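## Task

Scene 1: put plate B83 into nest N1, plate B33 into N2 and plate B38 into N3. Every plate has to rest level within its nest's locating features, oriented so its well A1 lies at the nest corner labelled A1. Plates must stay put without the robot holding them. Finish by opening the gripper and withdrawing.

## Robot and tools

Robot: a single four-axis SCARA plate mover (scara4). Joints from base out: lift (prismatic, 0.000 to 0.550 m), shoulder (-2.000 to 2.000 rad), elbow (-2.800 to 2.800 rad), wrist yaw (-12.566 to 12.566 rad), plus a two-finger gripper that always stays level and can only rotate about vertical. The controlled point, end_effector_position, sits midway between the two rubber pads, roughly 2-3 cm back from the fingertips. Fingers extend along the gripper's +x and close along its y.

Scene: nests sit on an arc around the base. Viewed from above, going clockwise: N1, OUT, N2, N3. OUT starts empty and is useful as a parking spot when swapping plates. Plates are told apart only by their ID labels; well A1 is at the plate's clipped corner. Occasionally something nudges a loose object.

Frames: the scene frame has its origin on the table surface under the base, +z up, and +y to the left when facing along +x. Offsets in commands, however, are expressed in the gripper's own axes.

execute_actions: argument actions is a list holding zero or one item. Empty list ({"actions": []}) just reports the state. An action item {"rows": [[...]], "steps": n} runs n control steps (1 to 15, default 15, each 1/30 s); one row per step, the final row repeated if rows run out. A wait item {"steps": n} (up to 300) sends nothing and returns once n steps have elapsed since the previous result, your reply time included. Optional pictures (true/false) toggles camera images. A rejected call moves nothing.

Row format (used by execute_actions and by move's target): five numbers, each in [-1, 1], ordered dx, dy, dz, rz, opening. The first four are an offset, not a pose: they are measured in the gripper's axes from the gripper pose printed in the latest result showing it (before any such result in a scene, or for later calls inside one reply, from the pose at the start of the action). Each row is relative to that same reference, not to the preceding row. Scale: 1.0 equals 0.6 m for dx/dy/dz and 180 degrees for rz; positive rz rotates from +x toward +y. Sending all-zero offsets is not idle; it pulls the hand back to the reference pose. Opening is absolute: +1 is fully open (0.140 m), -1 is closed (pads still 0.066 m apart). Closing fully takes at least about 0.6 s.

Per step the commanded pose is clipped to 70 mm and 16 degrees from the measured pose, then reached via damped inverse kinematics. Large moves may land short; read the reported pose and send the remainder.

move: target is one row as above (offset, same reference rule). speed in m/s, 0.002 to 0.5, default 0.25; rotation capped at twice that in rad/s. It follows a straight path of 0.5 to 10 s (longer ones stop after 10 s, short of target), rotates the short way, sets the opening at the start, and ignores obstacles. The hand may lag, drift, or exceed speed, especially with a nearly straight arm. Its result adds a move: line: done (settled near target), off_target, moving, held (last step blocked) or fault, plus limits (paced = pose clipped; held = some steps blocked, after which the arm may surge) and distance to target. Faster contact hits harder; aiming deeper past contact presses harder.

wait: seconds, 0 to 10; sends nothing new. zoom_image: camera (cam_low or cam_wrist) and region [x0, y0, x1, y1] in pixels of that camera's latest image, origin top-left, at most 504x504. cam_low is 672x504, cam_wrist 616x616. finished_scene: scene (1 or 2) ends that scene irreversibly, grades it and starts the next.

Result lines: the state line gives end_effector_position (m) and end_effector_quat_wxyz in the scene frame; accuracy drops at long reach. Joint positions lists lift, shoulder, elbow, wrist yaw and pad gap (m). grip_measured is the finger opening on the command scale (readings may be off by about 1 mm consistently). "pose unreachable" means the clearance check altered or blocked the command; HELD marks steps where it did. "Hand target" is where the controller is currently heading.

Gripping: to hold a plate, command an opening about 0.04 below grip_measured; smaller margins grip more gently. Pads push up to about 18 N each; a rapid close can squeeze harder.

Avoid: elbow angle within 0.4 rad of zero (arm can fold and fault); contact torques reaching load limits (lift 57 N, shoulder 8.55 N m, elbow 4.27 N m, wrist yaw 1.42 N m, held weight included), which freezes the arm 10 s; holding loads for long, since motors heat (warning at 85 °C, brake stop at 100 °C). Never drop a plate from more than a few millimetres, knock anything off the table, slam, or push hard. Release and lift clear before ending a scene.

Each tool is called after ">>>" by a JSON object that holds its "api" and its "payload".

## Session

>>> {"api": "execute_actions", "payload": {"actions": []}}

Scene clock: 0.00 s of 12600.00 s.
end_effector_position=(+0.7494, -0.1926, +0.0785) grip_measured=+0.99 end_effector_quat_wxyz=(+0.911, +0.000, +0.000, -0.413)
Joint positions: [ 0.074  0.136  2.457 -3.446  0.14 ]
Motor temperatures (°C, as the motors report them): [37 24 25 24]
Hand target: +0.749, -0.193, +0.079; +0.911, +0.000, +0.000, -0.413

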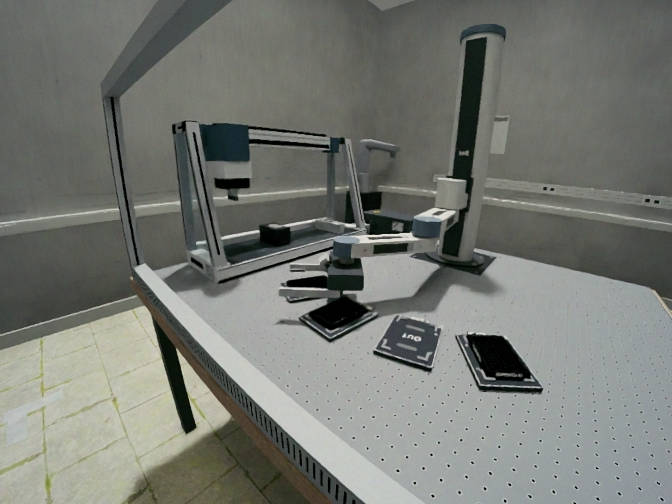

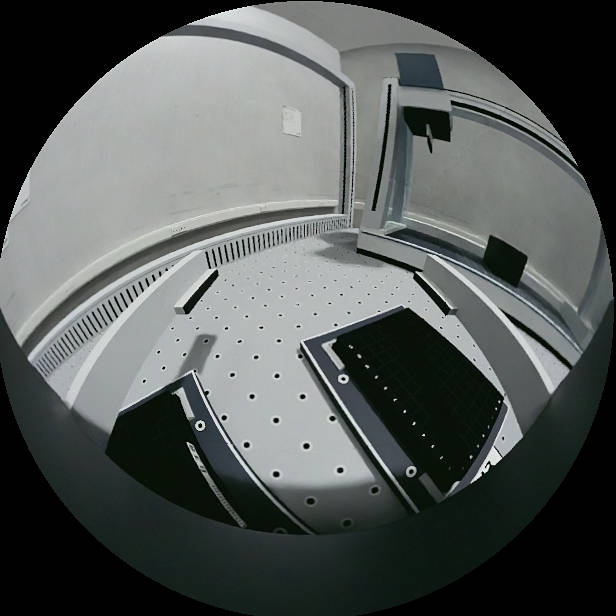

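>>> {"api": "zoom_image", "payload": {"camera": "cam_low", "region": [260, 250, 560, 420]}}

Region (260, 250, 560, 420) of cam_low's 672x504 image, scaled by 1.680, with more detail than that image has; it fills the top 286 rows of this view, and the rest is white.

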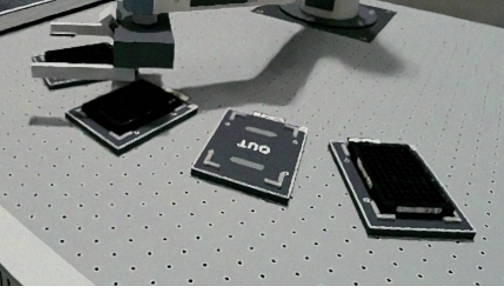

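>>> {"api": "move", "payload": {"target": [-0.2, 0, 0.25, 0, 1], "speed": 0.3}}

Scene clock: 17.13 s of 12600.00 s.
end_effector_position=(+0.6705, -0.1020, +0.2286) grip_measured=+0.99 end_effector_quat_wxyz=(+0.911, +0.000, +0.000, -0.413)
Joint positions: [ 0.224  0.631  1.771 -3.254  0.14 ]
Motor temperatures (°C, as the motors report them): [37 24 25 24]
Hand target: +0.670, -0.102, +0.229; +0.911, +0.000, +0.000, -0.413
Off the commanded pose: 0.000 m, 0 deg.
After step 90, 13.07 s passed at rest.
move: done

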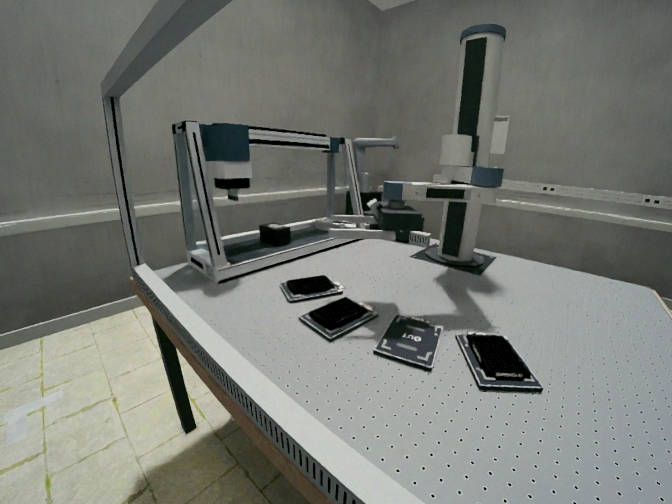

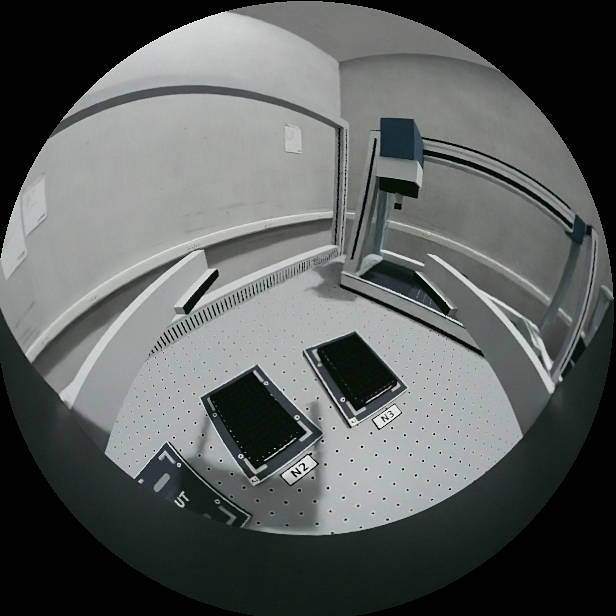

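>>> {"api": "zoom_image", "payload": {"camera": "cam_wrist", "region": [130, 310, 430, 530]}}

Region (130, 310, 430, 530) of cam_wrist's 616x616 image, scaled by 1.680, with more detail than that image has; it fills the top 370 rows of this view, and the rest is white.

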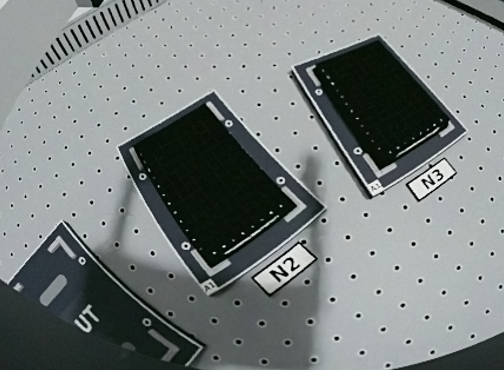

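>>> {"api": "move", "payload": {"target": [0.03, 0.04, -0.23, 0.494, 1], "speed": 0.3}}

Scene clock: 77.03 s of 12600.00 s.
end_effector_position=(+0.7003, -0.0999, +0.0905) grip_measured=+0.99 end_effector_quat_wxyz=(+0.940, +0.000, +0.000, +0.343)
Joint positions: [ 0.086  0.022  2.162 -1.485  0.14 ]
Motor temperatures (°C, as the motors report them): [37 24 25 24]
Hand target: +0.700, -0.100, +0.091; +0.939, +0.000, +0.000, +0.343
Off the commanded pose: 0.000 m, 0 deg.
After step 90, 53.97 s passed at rest.
move: done

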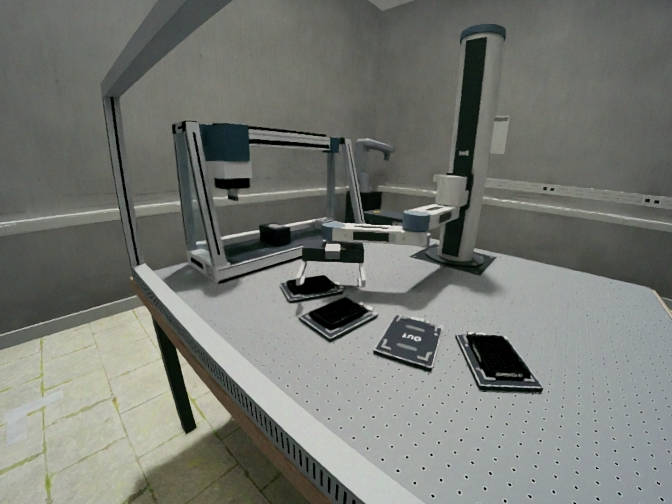

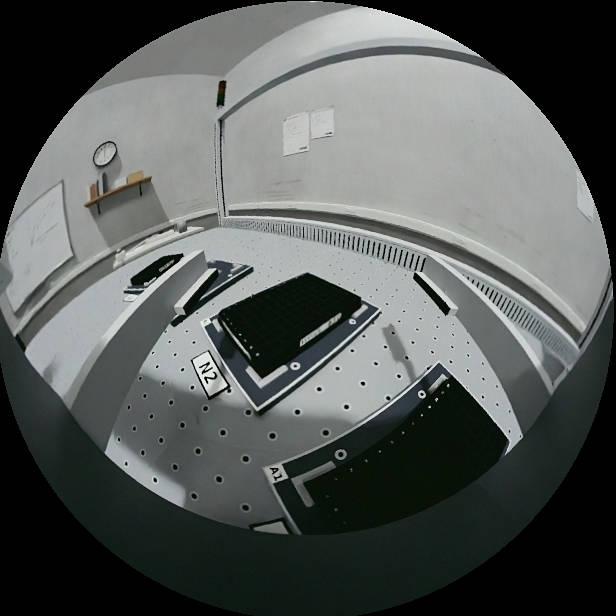

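>>> {"api": "zoom_image", "payload": {"camera": "cam_wrist", "region": [110, 240, 390, 400]}}

Region (110, 240, 390, 400) of cam_wrist's 616x616 image, scaled by 1.800, with more detail than that image has; it fills the top 288 rows of this view, and the rest is white.

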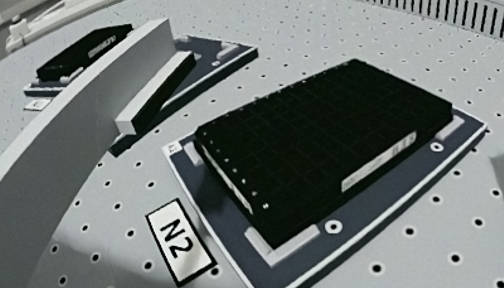

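>>> {"api": "zoom_image", "payload": {"camera": "cam_wrist", "region": [290, 300, 350, 350]}}

Region (290, 300, 350, 350) of cam_wrist's 616x616 image, scaled by 8.400, with more detail than that image has.

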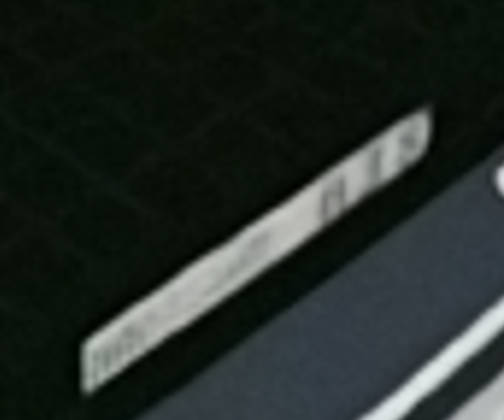

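>>> {"api": "move", "payload": {"target": [0.07, -0.05, -0.055, 0.0, 1], "speed": 0.2}}

>>> {"api": "zoom_image", "payload": {"camera": "cam_wrist", "region": [180, 260, 420, 420]}}

Scene clock: 93.03 s of 12600.00 s.
end_effector_position=(+0.7517, -0.0959, +0.0575) grip_measured=+0.99 end_effector_quat_wxyz=(+0.940, +0.000, +0.000, +0.343)
Joint positions: [ 0.052 -0.155  2.66  -1.805  0.14 ]
Motor temperatures (°C, as the motors report them): [37 24 25 24]
Hand target: +0.752, -0.096, +0.058; +0.940, +0.000, +0.000, +0.343
Off the commanded pose: 0.000 m, 0 deg.
After step 90, 12.20 s passed at rest.
move: done

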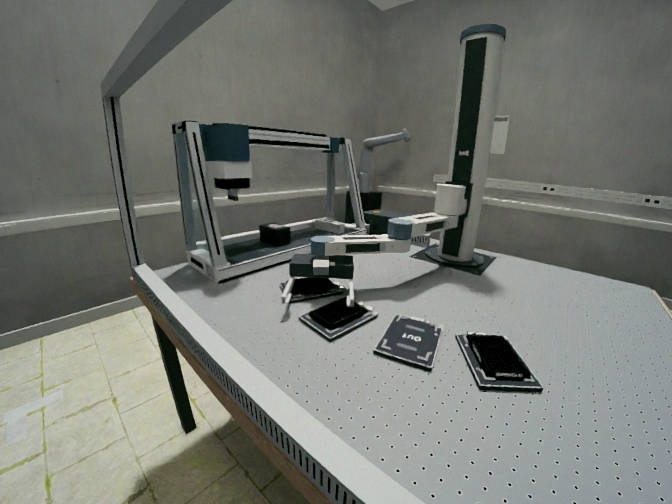

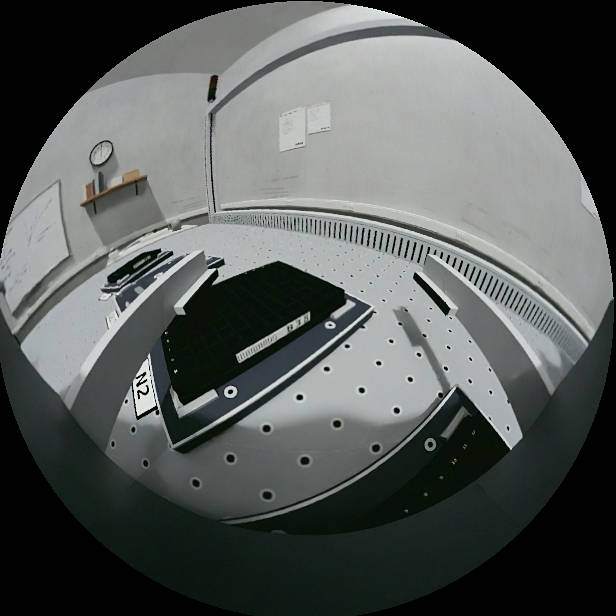

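Region (180, 260, 420, 420) of cam_wrist's 616x616 image, scaled by 2.100, with more detail than that image has.

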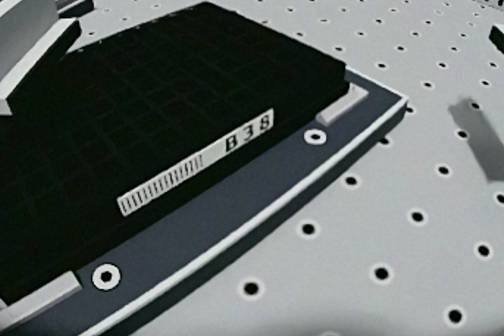

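>>> {"api": "move", "payload": {"target": [0.0575, 0.0737, 0.1, -0.25, 1], "speed": 0.3}}

Scene clock: 109.87 s of 12600.00 s.
end_effector_position=(+0.7497, -0.0397, +0.1175) grip_measured=+0.99 end_effector_quat_wxyz=(+0.999, +0.000, +0.000, -0.043)
Joint positions: [ 0.113  0.464  1.986 -2.536  0.14 ]
Motor temperatures (°C, as the motors report them): [37 24 25 24]
Hand target: +0.750, -0.040, +0.117; +0.999, +0.000, +0.000, -0.043
Off the commanded pose: 0.000 m, 0 deg.
After step 90, 12.20 s passed at rest.
move: done

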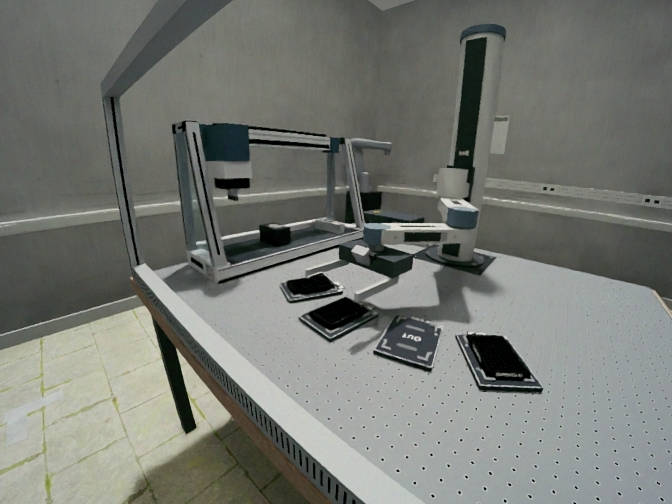

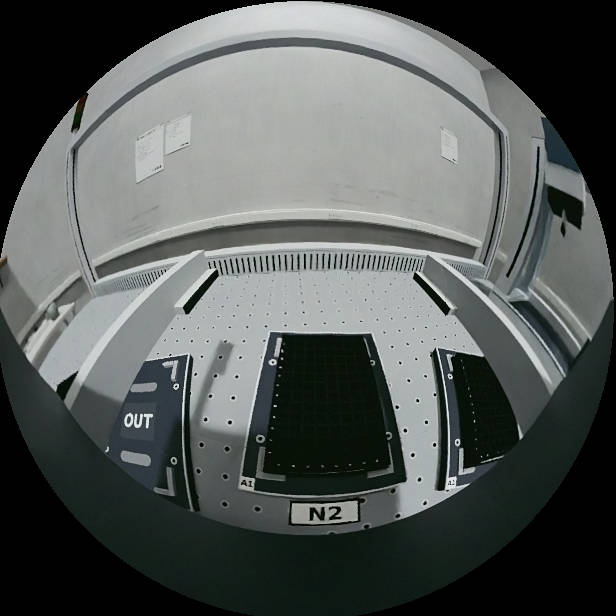

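>>> {"api": "move", "payload": {"target": [0, 0, -0.12, 0, 1], "speed": 0.2}}

Scene clock: 117.57 s of 12600.00 s.
end_effector_position=(+0.7497, -0.0397, +0.0455) grip_measured=+0.99 end_effector_quat_wxyz=(+0.999, +0.000, +0.000, -0.043)
Joint positions: [ 0.04   0.464  1.986 -2.536  0.14 ]
Motor temperatures (°C, as the motors report them): [37 24 25 24]
Hand target: +0.750, -0.040, +0.046; +0.999, +0.000, +0.000, -0.043
Off the commanded pose: 0.000 m, 0 deg.
After step 90, 3.93 s passed at rest.
move: done

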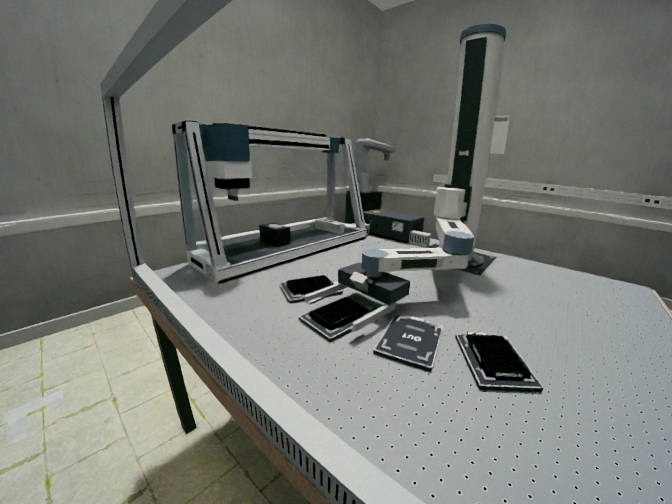

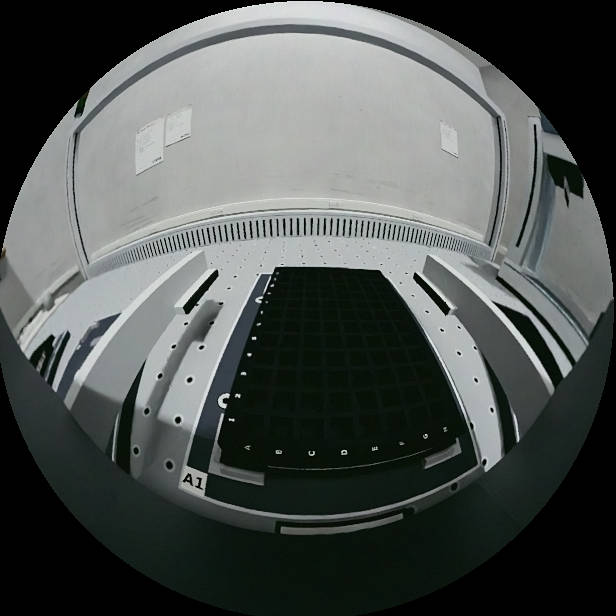

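>>> {"api": "move", "payload": {"target": [0, -0.007, -0.05, 0, 0.0], "speed": 0.1}}

Scene clock: 136.83 s of 12600.00 s.
end_effector_position=(+0.7493, -0.0430, +0.0273) grip_measured=+0.00 end_effector_quat_wxyz=(+0.999, +0.000, +0.000, -0.044)
Joint positions: [ 0.022  0.458  1.985 -2.531  0.103]
Motor temperatures (°C, as the motors report them): [36 24 25 24]
Hand target: +0.749, -0.043, +0.027; +0.999, +0.000, +0.000, -0.044
Off the commanded pose: 0.012 m, 0 deg.
TORQUE FAULT: the external load on joint 1 (lift) reached its load limit, and the arm stopped for 10 seconds. The arm's remaining commands of this call were not run. The arm holds where it stopped, with its grip as last carried out, and accepts commands again: back off and push less far. The arm stops again, at the same cost, whenever a joint's load reaches its limit.
After step 90, 5.83 s passed at rest.
move: fault

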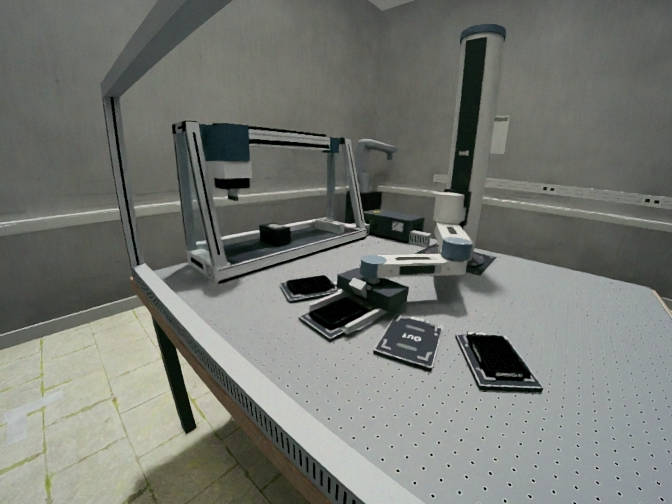

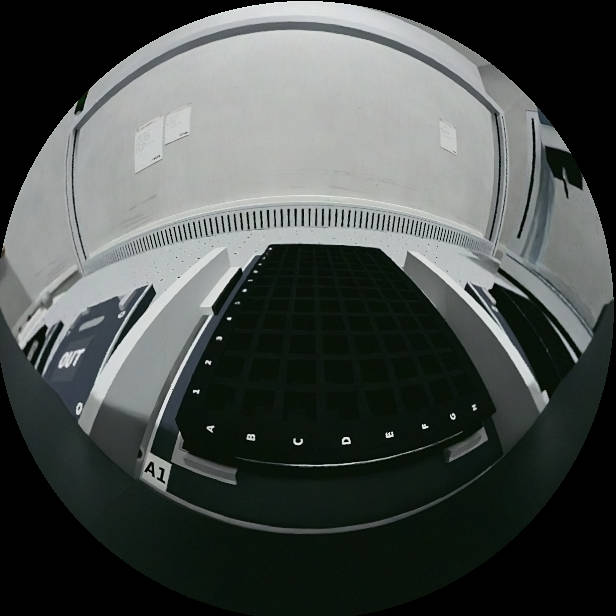

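>>> {"api": "move", "payload": {"target": [0, 0, 0.005, 0, -0.55], "speed": 0.05}}

Scene clock: 153.47 s of 12600.00 s.
end_effector_position=(+0.7486, -0.0463, +0.0303) grip_measured=-0.49 end_effector_quat_wxyz=(+0.999, +0.000, +0.000, -0.050)
Joint positions: [ 0.025  0.455  1.982 -2.537  0.085]
Motor temperatures (°C, as the motors report them): [35 24 26 24]
Hand target: +0.749, -0.043, +0.030; +0.999, +0.000, +0.000, -0.044
Off the commanded pose: 0.003 m, 1 deg.
After step 90, 12.93 s passed at rest.
move: done

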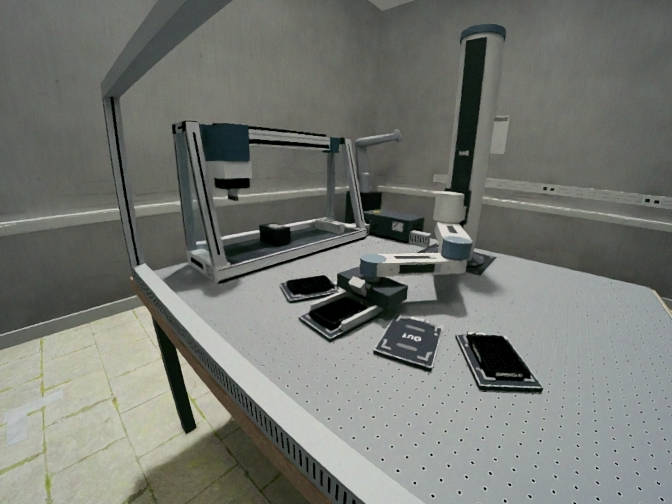

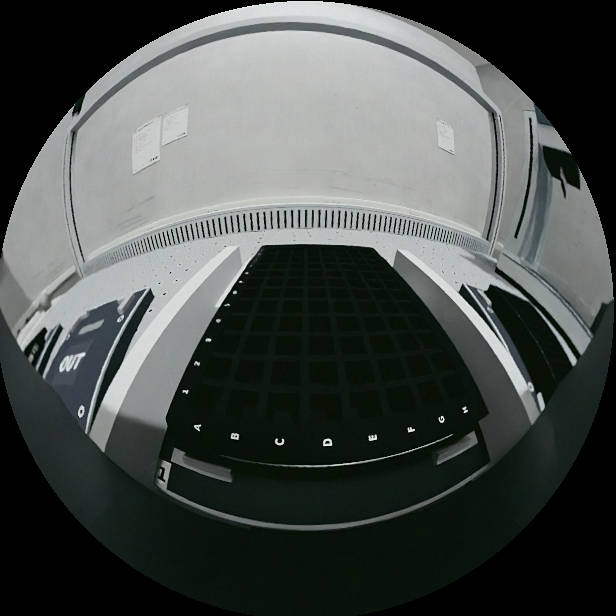

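>>> {"api": "move", "payload": {"target": [0, 0, 0.1, 0, -0.55], "speed": 0.15}}

>>> {"api": "move", "payload": {"target": [-0.033, 0.228, 0, 0.0828, -0.55], "speed": 0.2}}

Scene clock: 167.70 s of 12600.00 s.
end_effector_position=(+0.7486, -0.0465, +0.0903) grip_measured=-0.48 end_effector_quat_wxyz=(+0.999, +0.000, +0.000, -0.050)
Joint positions: [ 0.085  0.455  1.981 -2.538  0.085]
Motor temperatures (°C, as the motors report them): [36 24 28 25]
Hand target: +0.749, -0.046, +0.090; +0.999, +0.000, +0.000, -0.050
Off the commanded pose: 0.000 m, 0 deg.
After step 90, 10.47 s passed at rest.
move: done

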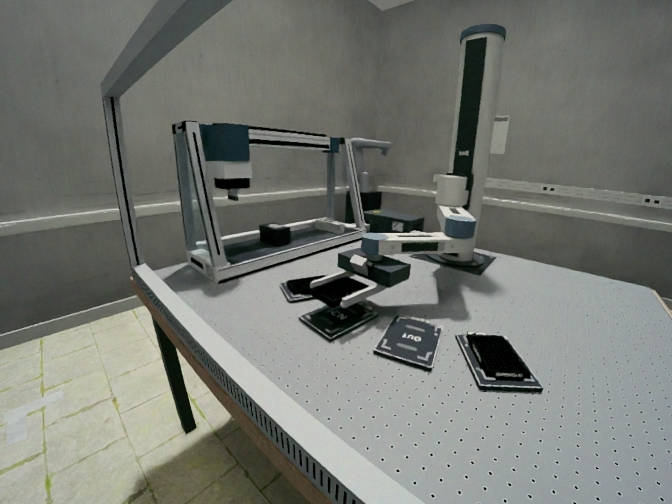

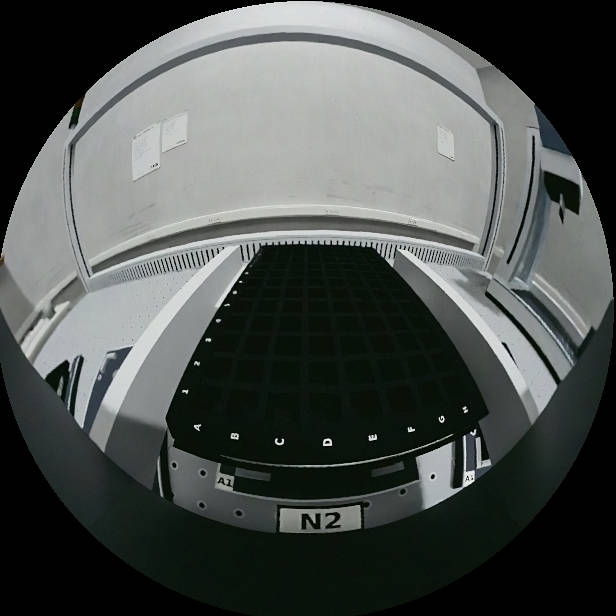

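Scene clock: 168.73 s of 12600.00 s.
end_effector_position=(+0.7427, +0.0918, +0.0903) grip_measured=-0.48 end_effector_quat_wxyz=(+0.997, +0.000, +0.000, +0.080)
Joint positions: [ 0.085  0.692  1.978 -2.51   0.085]
Motor temperatures (°C, as the motors report them): [36 24 28 25]
Hand target: +0.743, +0.092, +0.090; +0.997, +0.000, +0.000, +0.079
Off the commanded pose: 0.000 m, 0 deg.
move: done

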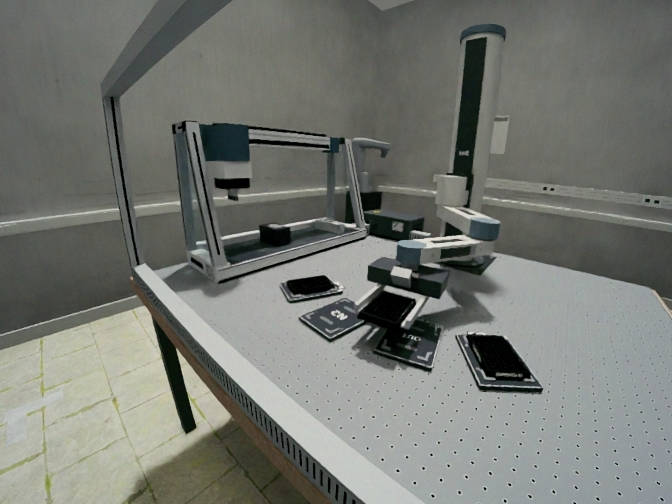

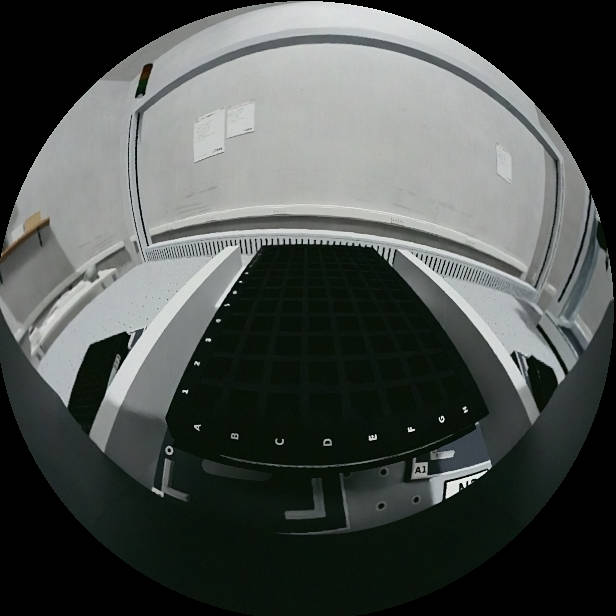

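>>> {"api": "move", "payload": {"target": [-0.04, 0.07, 0, 0.03, -0.55], "speed": 0.2}}

Scene clock: 176.83 s of 12600.00 s.
end_effector_position=(+0.7123, +0.1297, +0.0903) grip_measured=-0.48 end_effector_quat_wxyz=(+0.992, +0.000, +0.000, +0.127)
Joint positions: [ 0.085  0.828  1.829 -2.403  0.085]
Motor temperatures (°C, as the motors report them): [36 24 27 24]
Hand target: +0.712, +0.129, +0.090; +0.992, +0.000, +0.000, +0.127
Off the commanded pose: 0.000 m, 0 deg.
After step 90, 4.40 s passed at rest.
move: done

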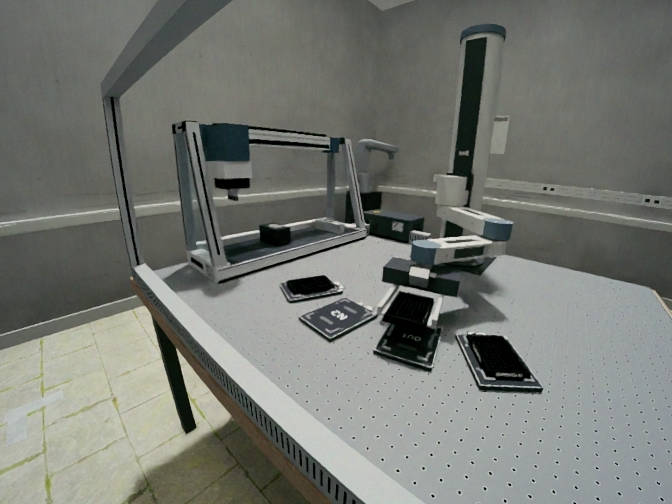

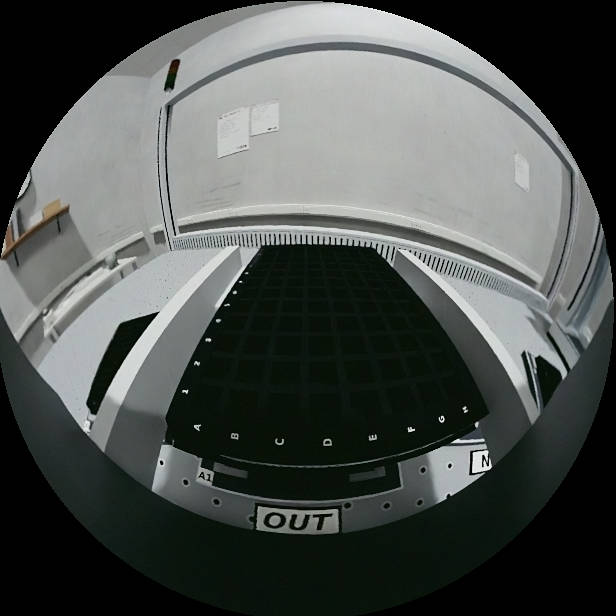

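>>> {"api": "move", "payload": {"target": [0.003, 0.019, 0, 0.0, -0.55], "speed": 0.1}}

>>> {"api": "zoom_image", "payload": {"camera": "cam_wrist", "region": [140, 400, 500, 540]}}

Scene clock: 185.43 s of 12600.00 s.
end_effector_position=(+0.7112, +0.1412, +0.0903) grip_measured=-0.48 end_effector_quat_wxyz=(+0.992, +0.000, +0.000, +0.127)
Joint positions: [ 0.085  0.851  1.84  -2.436  0.085]
Motor temperatures (°C, as the motors report them): [36 24 27 24]
Hand target: +0.711, +0.141, +0.090; +0.992, +0.000, +0.000, +0.127
Off the commanded pose: 0.000 m, 0 deg.
After step 90, 4.90 s passed at rest.
move: done

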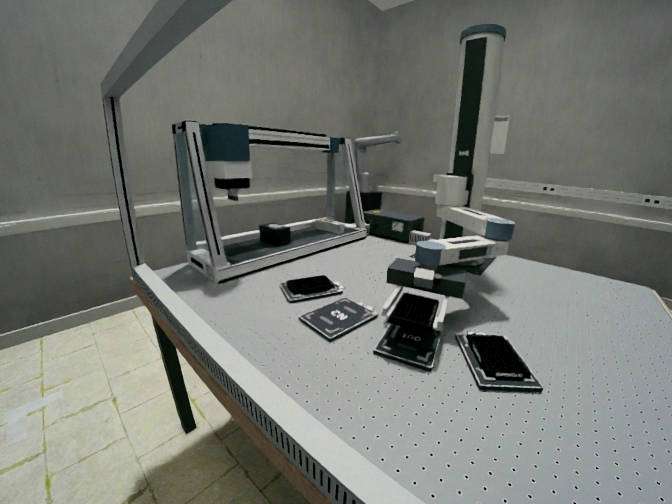

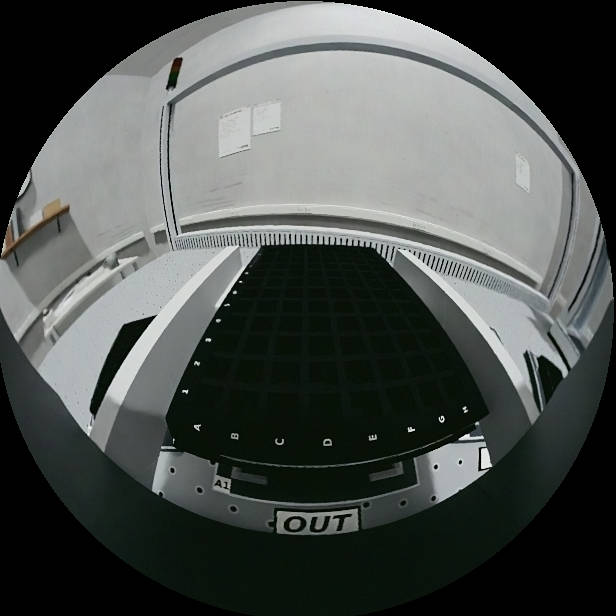

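Region (140, 400, 500, 540) of cam_wrist's 616x616 image, scaled by 1.400, with more detail than that image has.

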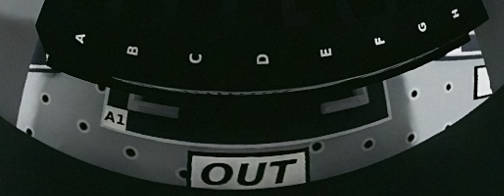

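>>> {"api": "move", "payload": {"target": [0.002, 0, -0.085, 0.0, -0.55], "speed": 0.08}}

Scene clock: 194.87 s of 12600.00 s.
end_effector_position=(+0.7123, +0.1415, +0.0393) grip_measured=-0.48 end_effector_quat_wxyz=(+0.992, +0.000, +0.000, +0.127)
Joint positions: [ 0.034  0.847  1.848 -2.44   0.085]
Motor temperatures (°C, as the motors report them): [36 24 26 24]
Hand target: +0.712, +0.141, +0.039; +0.992, +0.000, +0.000, +0.127
Off the commanded pose: 0.000 m, 0 deg.
After step 90, 5.50 s passed at rest.
move: done

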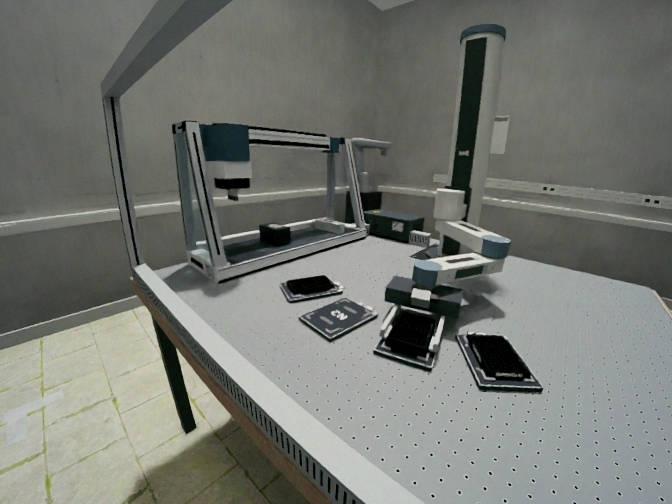

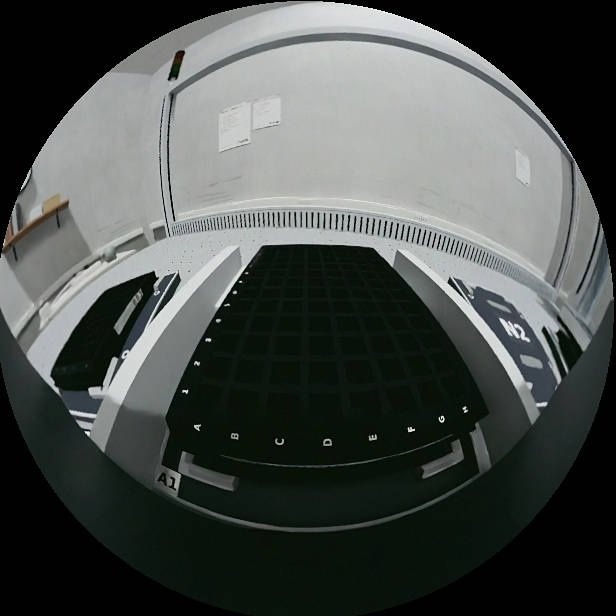

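>>> {"api": "move", "payload": {"target": [0, 0, -0.012, 0.0, -0.55], "speed": 0.03}}

>>> {"api": "move", "payload": {"target": [0, 0, 0, 0.0, 0.0], "speed": 0.03}}

>>> {"api": "move", "payload": {"target": [0, 0, 0.05, 0.0, 0.0], "speed": 0.1}}

Scene clock: 204.80 s of 12600.00 s.
end_effector_position=(+0.7122, +0.1416, +0.0332) grip_measured=-0.48 end_effector_quat_wxyz=(+0.992, +0.000, +0.000, +0.127)
Joint positions: [ 0.028  0.848  1.847 -2.44   0.085]
Motor temperatures (°C, as the motors report them): [36 24 26 24]
Hand target: +0.712, +0.142, +0.032; +0.992, +0.000, +0.000, +0.127
Off the commanded pose: 0.001 m, 0 deg.
After step 90, 6.23 s passed at rest.
move: done

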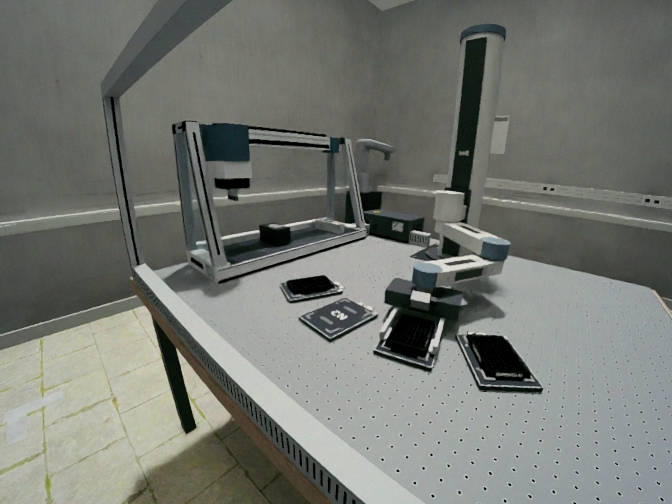

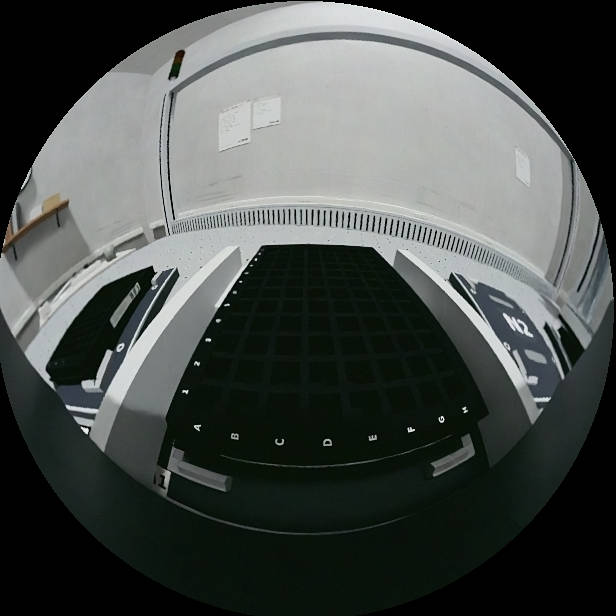

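Scene clock: 205.30 s of 12600.00 s.
end_effector_position=(+0.7122, +0.1418, +0.0332) grip_measured=+0.00 end_effector_quat_wxyz=(+0.992, +0.000, +0.000, +0.128)
Joint positions: [ 0.028  0.848  1.848 -2.44   0.103]
Motor temperatures (°C, as the motors report them): [36 24 26 24]
Hand target: +0.712, +0.142, +0.033; +0.992, +0.000, +0.000, +0.127
Off the commanded pose: 0.000 m, 0 deg.
move: done

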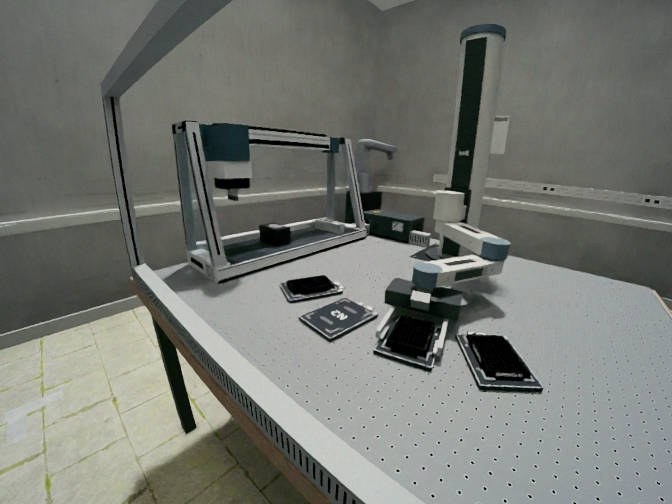

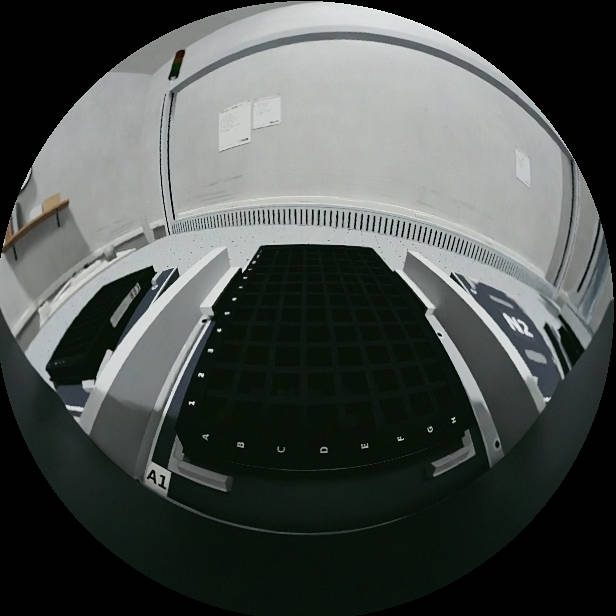

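Scene clock: 206.00 s of 12600.00 s.
end_effector_position=(+0.7122, +0.1418, +0.0633) grip_measured=+0.00 end_effector_quat_wxyz=(+0.992, +0.000, +0.000, +0.128)
Joint positions: [ 0.058  0.848  1.848 -2.44   0.103]
Motor temperatures (°C, as the motors report them): [36 24 26 24]
Hand target: +0.712, +0.142, +0.063; +0.992, +0.000, +0.000, +0.128
Off the commanded pose: 0.000 m, 0 deg.
move: done

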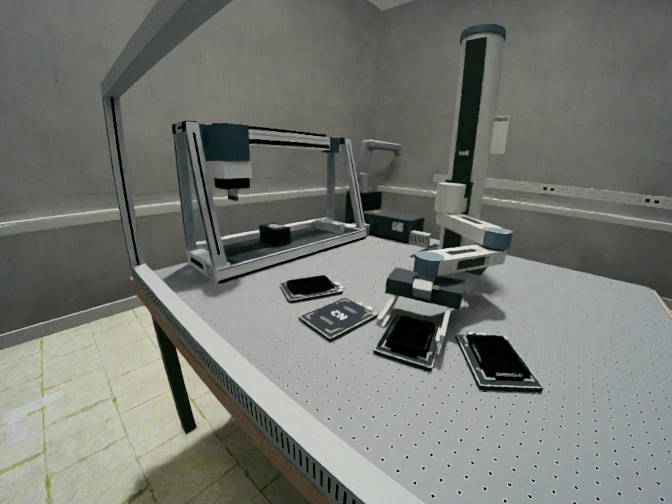

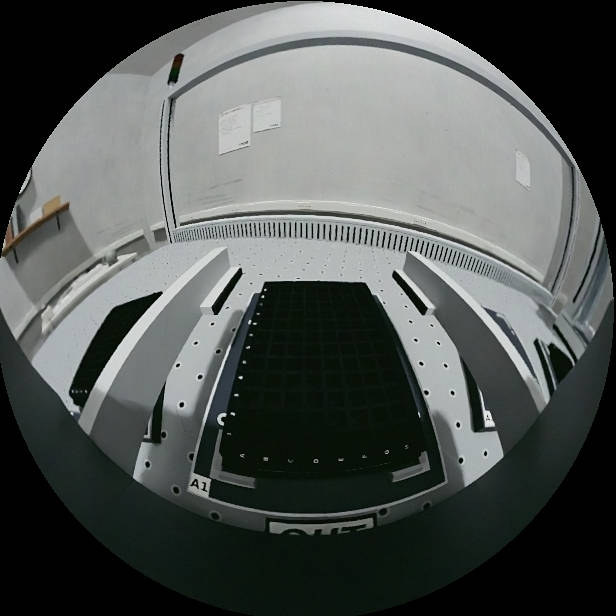

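>>> {"api": "move", "payload": {"target": [0.05, 0.03, -0.01, 0.25, 0.0], "speed": 0.25}}

>>> {"api": "zoom_image", "payload": {"camera": "cam_wrist", "region": [160, 250, 420, 420]}}

Scene clock: 215.37 s of 12600.00 s.
end_effector_position=(+0.7367, +0.1666, +0.0573) grip_measured=+0.00 end_effector_quat_wxyz=(+0.868, +0.000, +0.000, +0.497)
Joint positions: [ 0.052  0.391  2.493 -1.844  0.103]
Motor temperatures (°C, as the motors report them): [36 24 26 24]
Hand target: +0.737, +0.167, +0.057; +0.868, +0.000, +0.000, +0.497
Off the commanded pose: 0.000 m, 0 deg.
After step 90, 4.43 s passed at rest.
move: done

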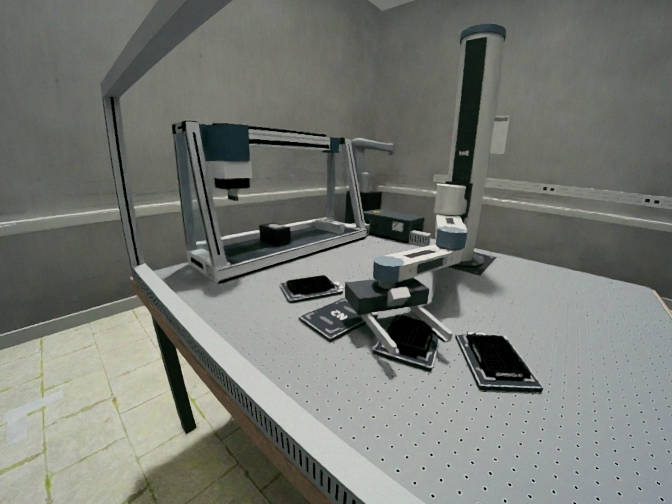

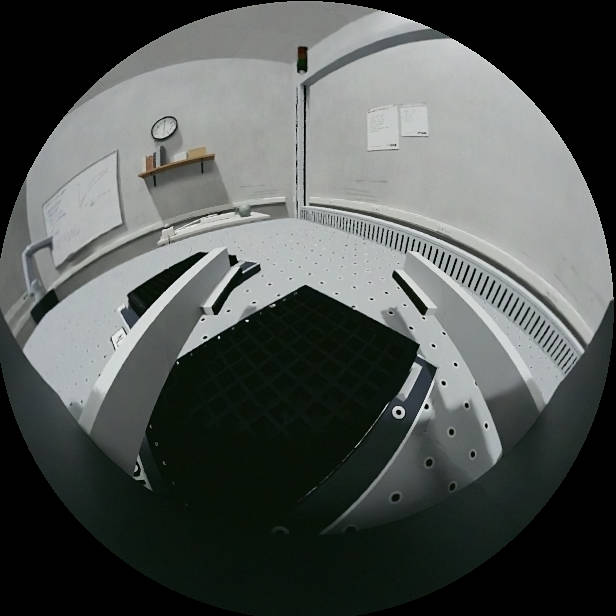

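Region (160, 250, 420, 420) of cam_wrist's 616x616 image, scaled by 1.938, with more detail than that image has; it fills the top 330 rows of this view, and the rest is white.

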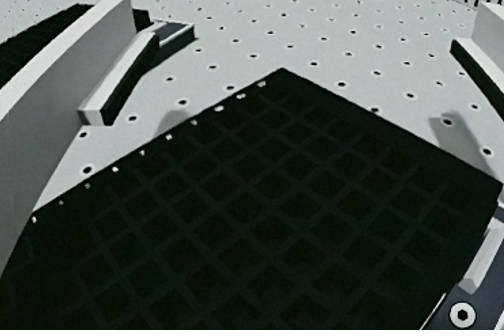

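>>> {"api": "move", "payload": {"target": [0.13, 0.08, 0, 0.08, 1.0], "speed": 0.25}}

>>> {"api": "zoom_image", "payload": {"camera": "cam_wrist", "region": [160, 250, 420, 420]}}

Scene clock: 221.30 s of 12600.00 s.
end_effector_position=(+0.7335, +0.2580, +0.0573) grip_measured=+0.99 end_effector_quat_wxyz=(+0.853, +0.000, +0.000, +0.522)
Joint positions: [ 0.052  0.421  2.8   -2.121  0.14 ]
Motor temperatures (°C, as the motors report them): [36 24 26 24]
Hand target: +0.734, +0.258, +0.057; +0.853, +0.000, +0.000, +0.522
Off the commanded pose: 0.001 m, 11 deg.
joint sent to its limit — the command would take joint 3 (elbow) past its upper limit, so that joint was sent only as far as its limit.
After step 90, 2.03 s passed at rest.
move: off_target

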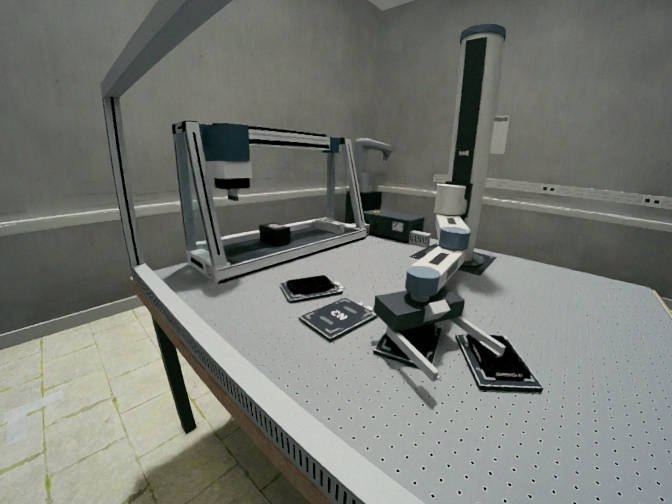

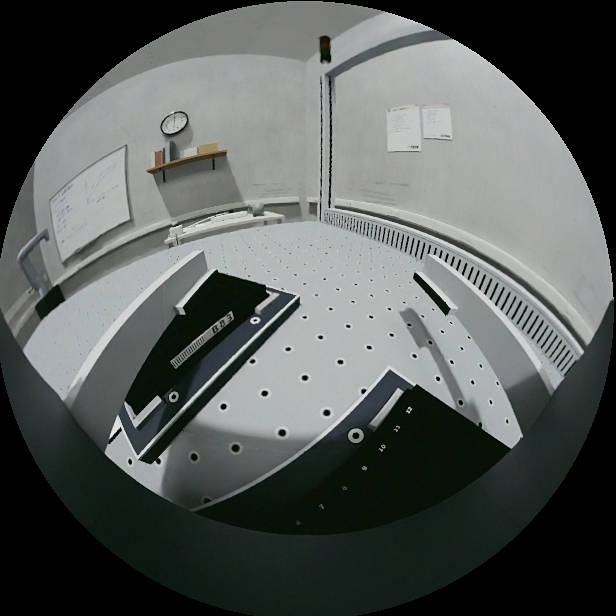

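Region (160, 250, 420, 420) of cam_wrist's 616x616 image, scaled by 1.938, with more detail than that image has; it fills the top 330 rows of this view, and the rest is white.

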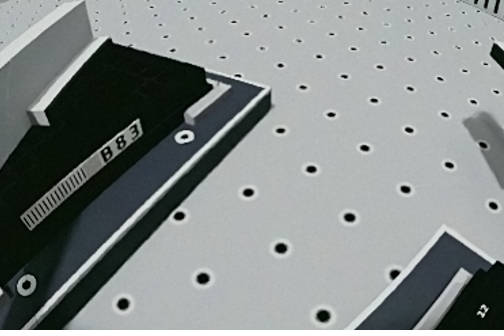

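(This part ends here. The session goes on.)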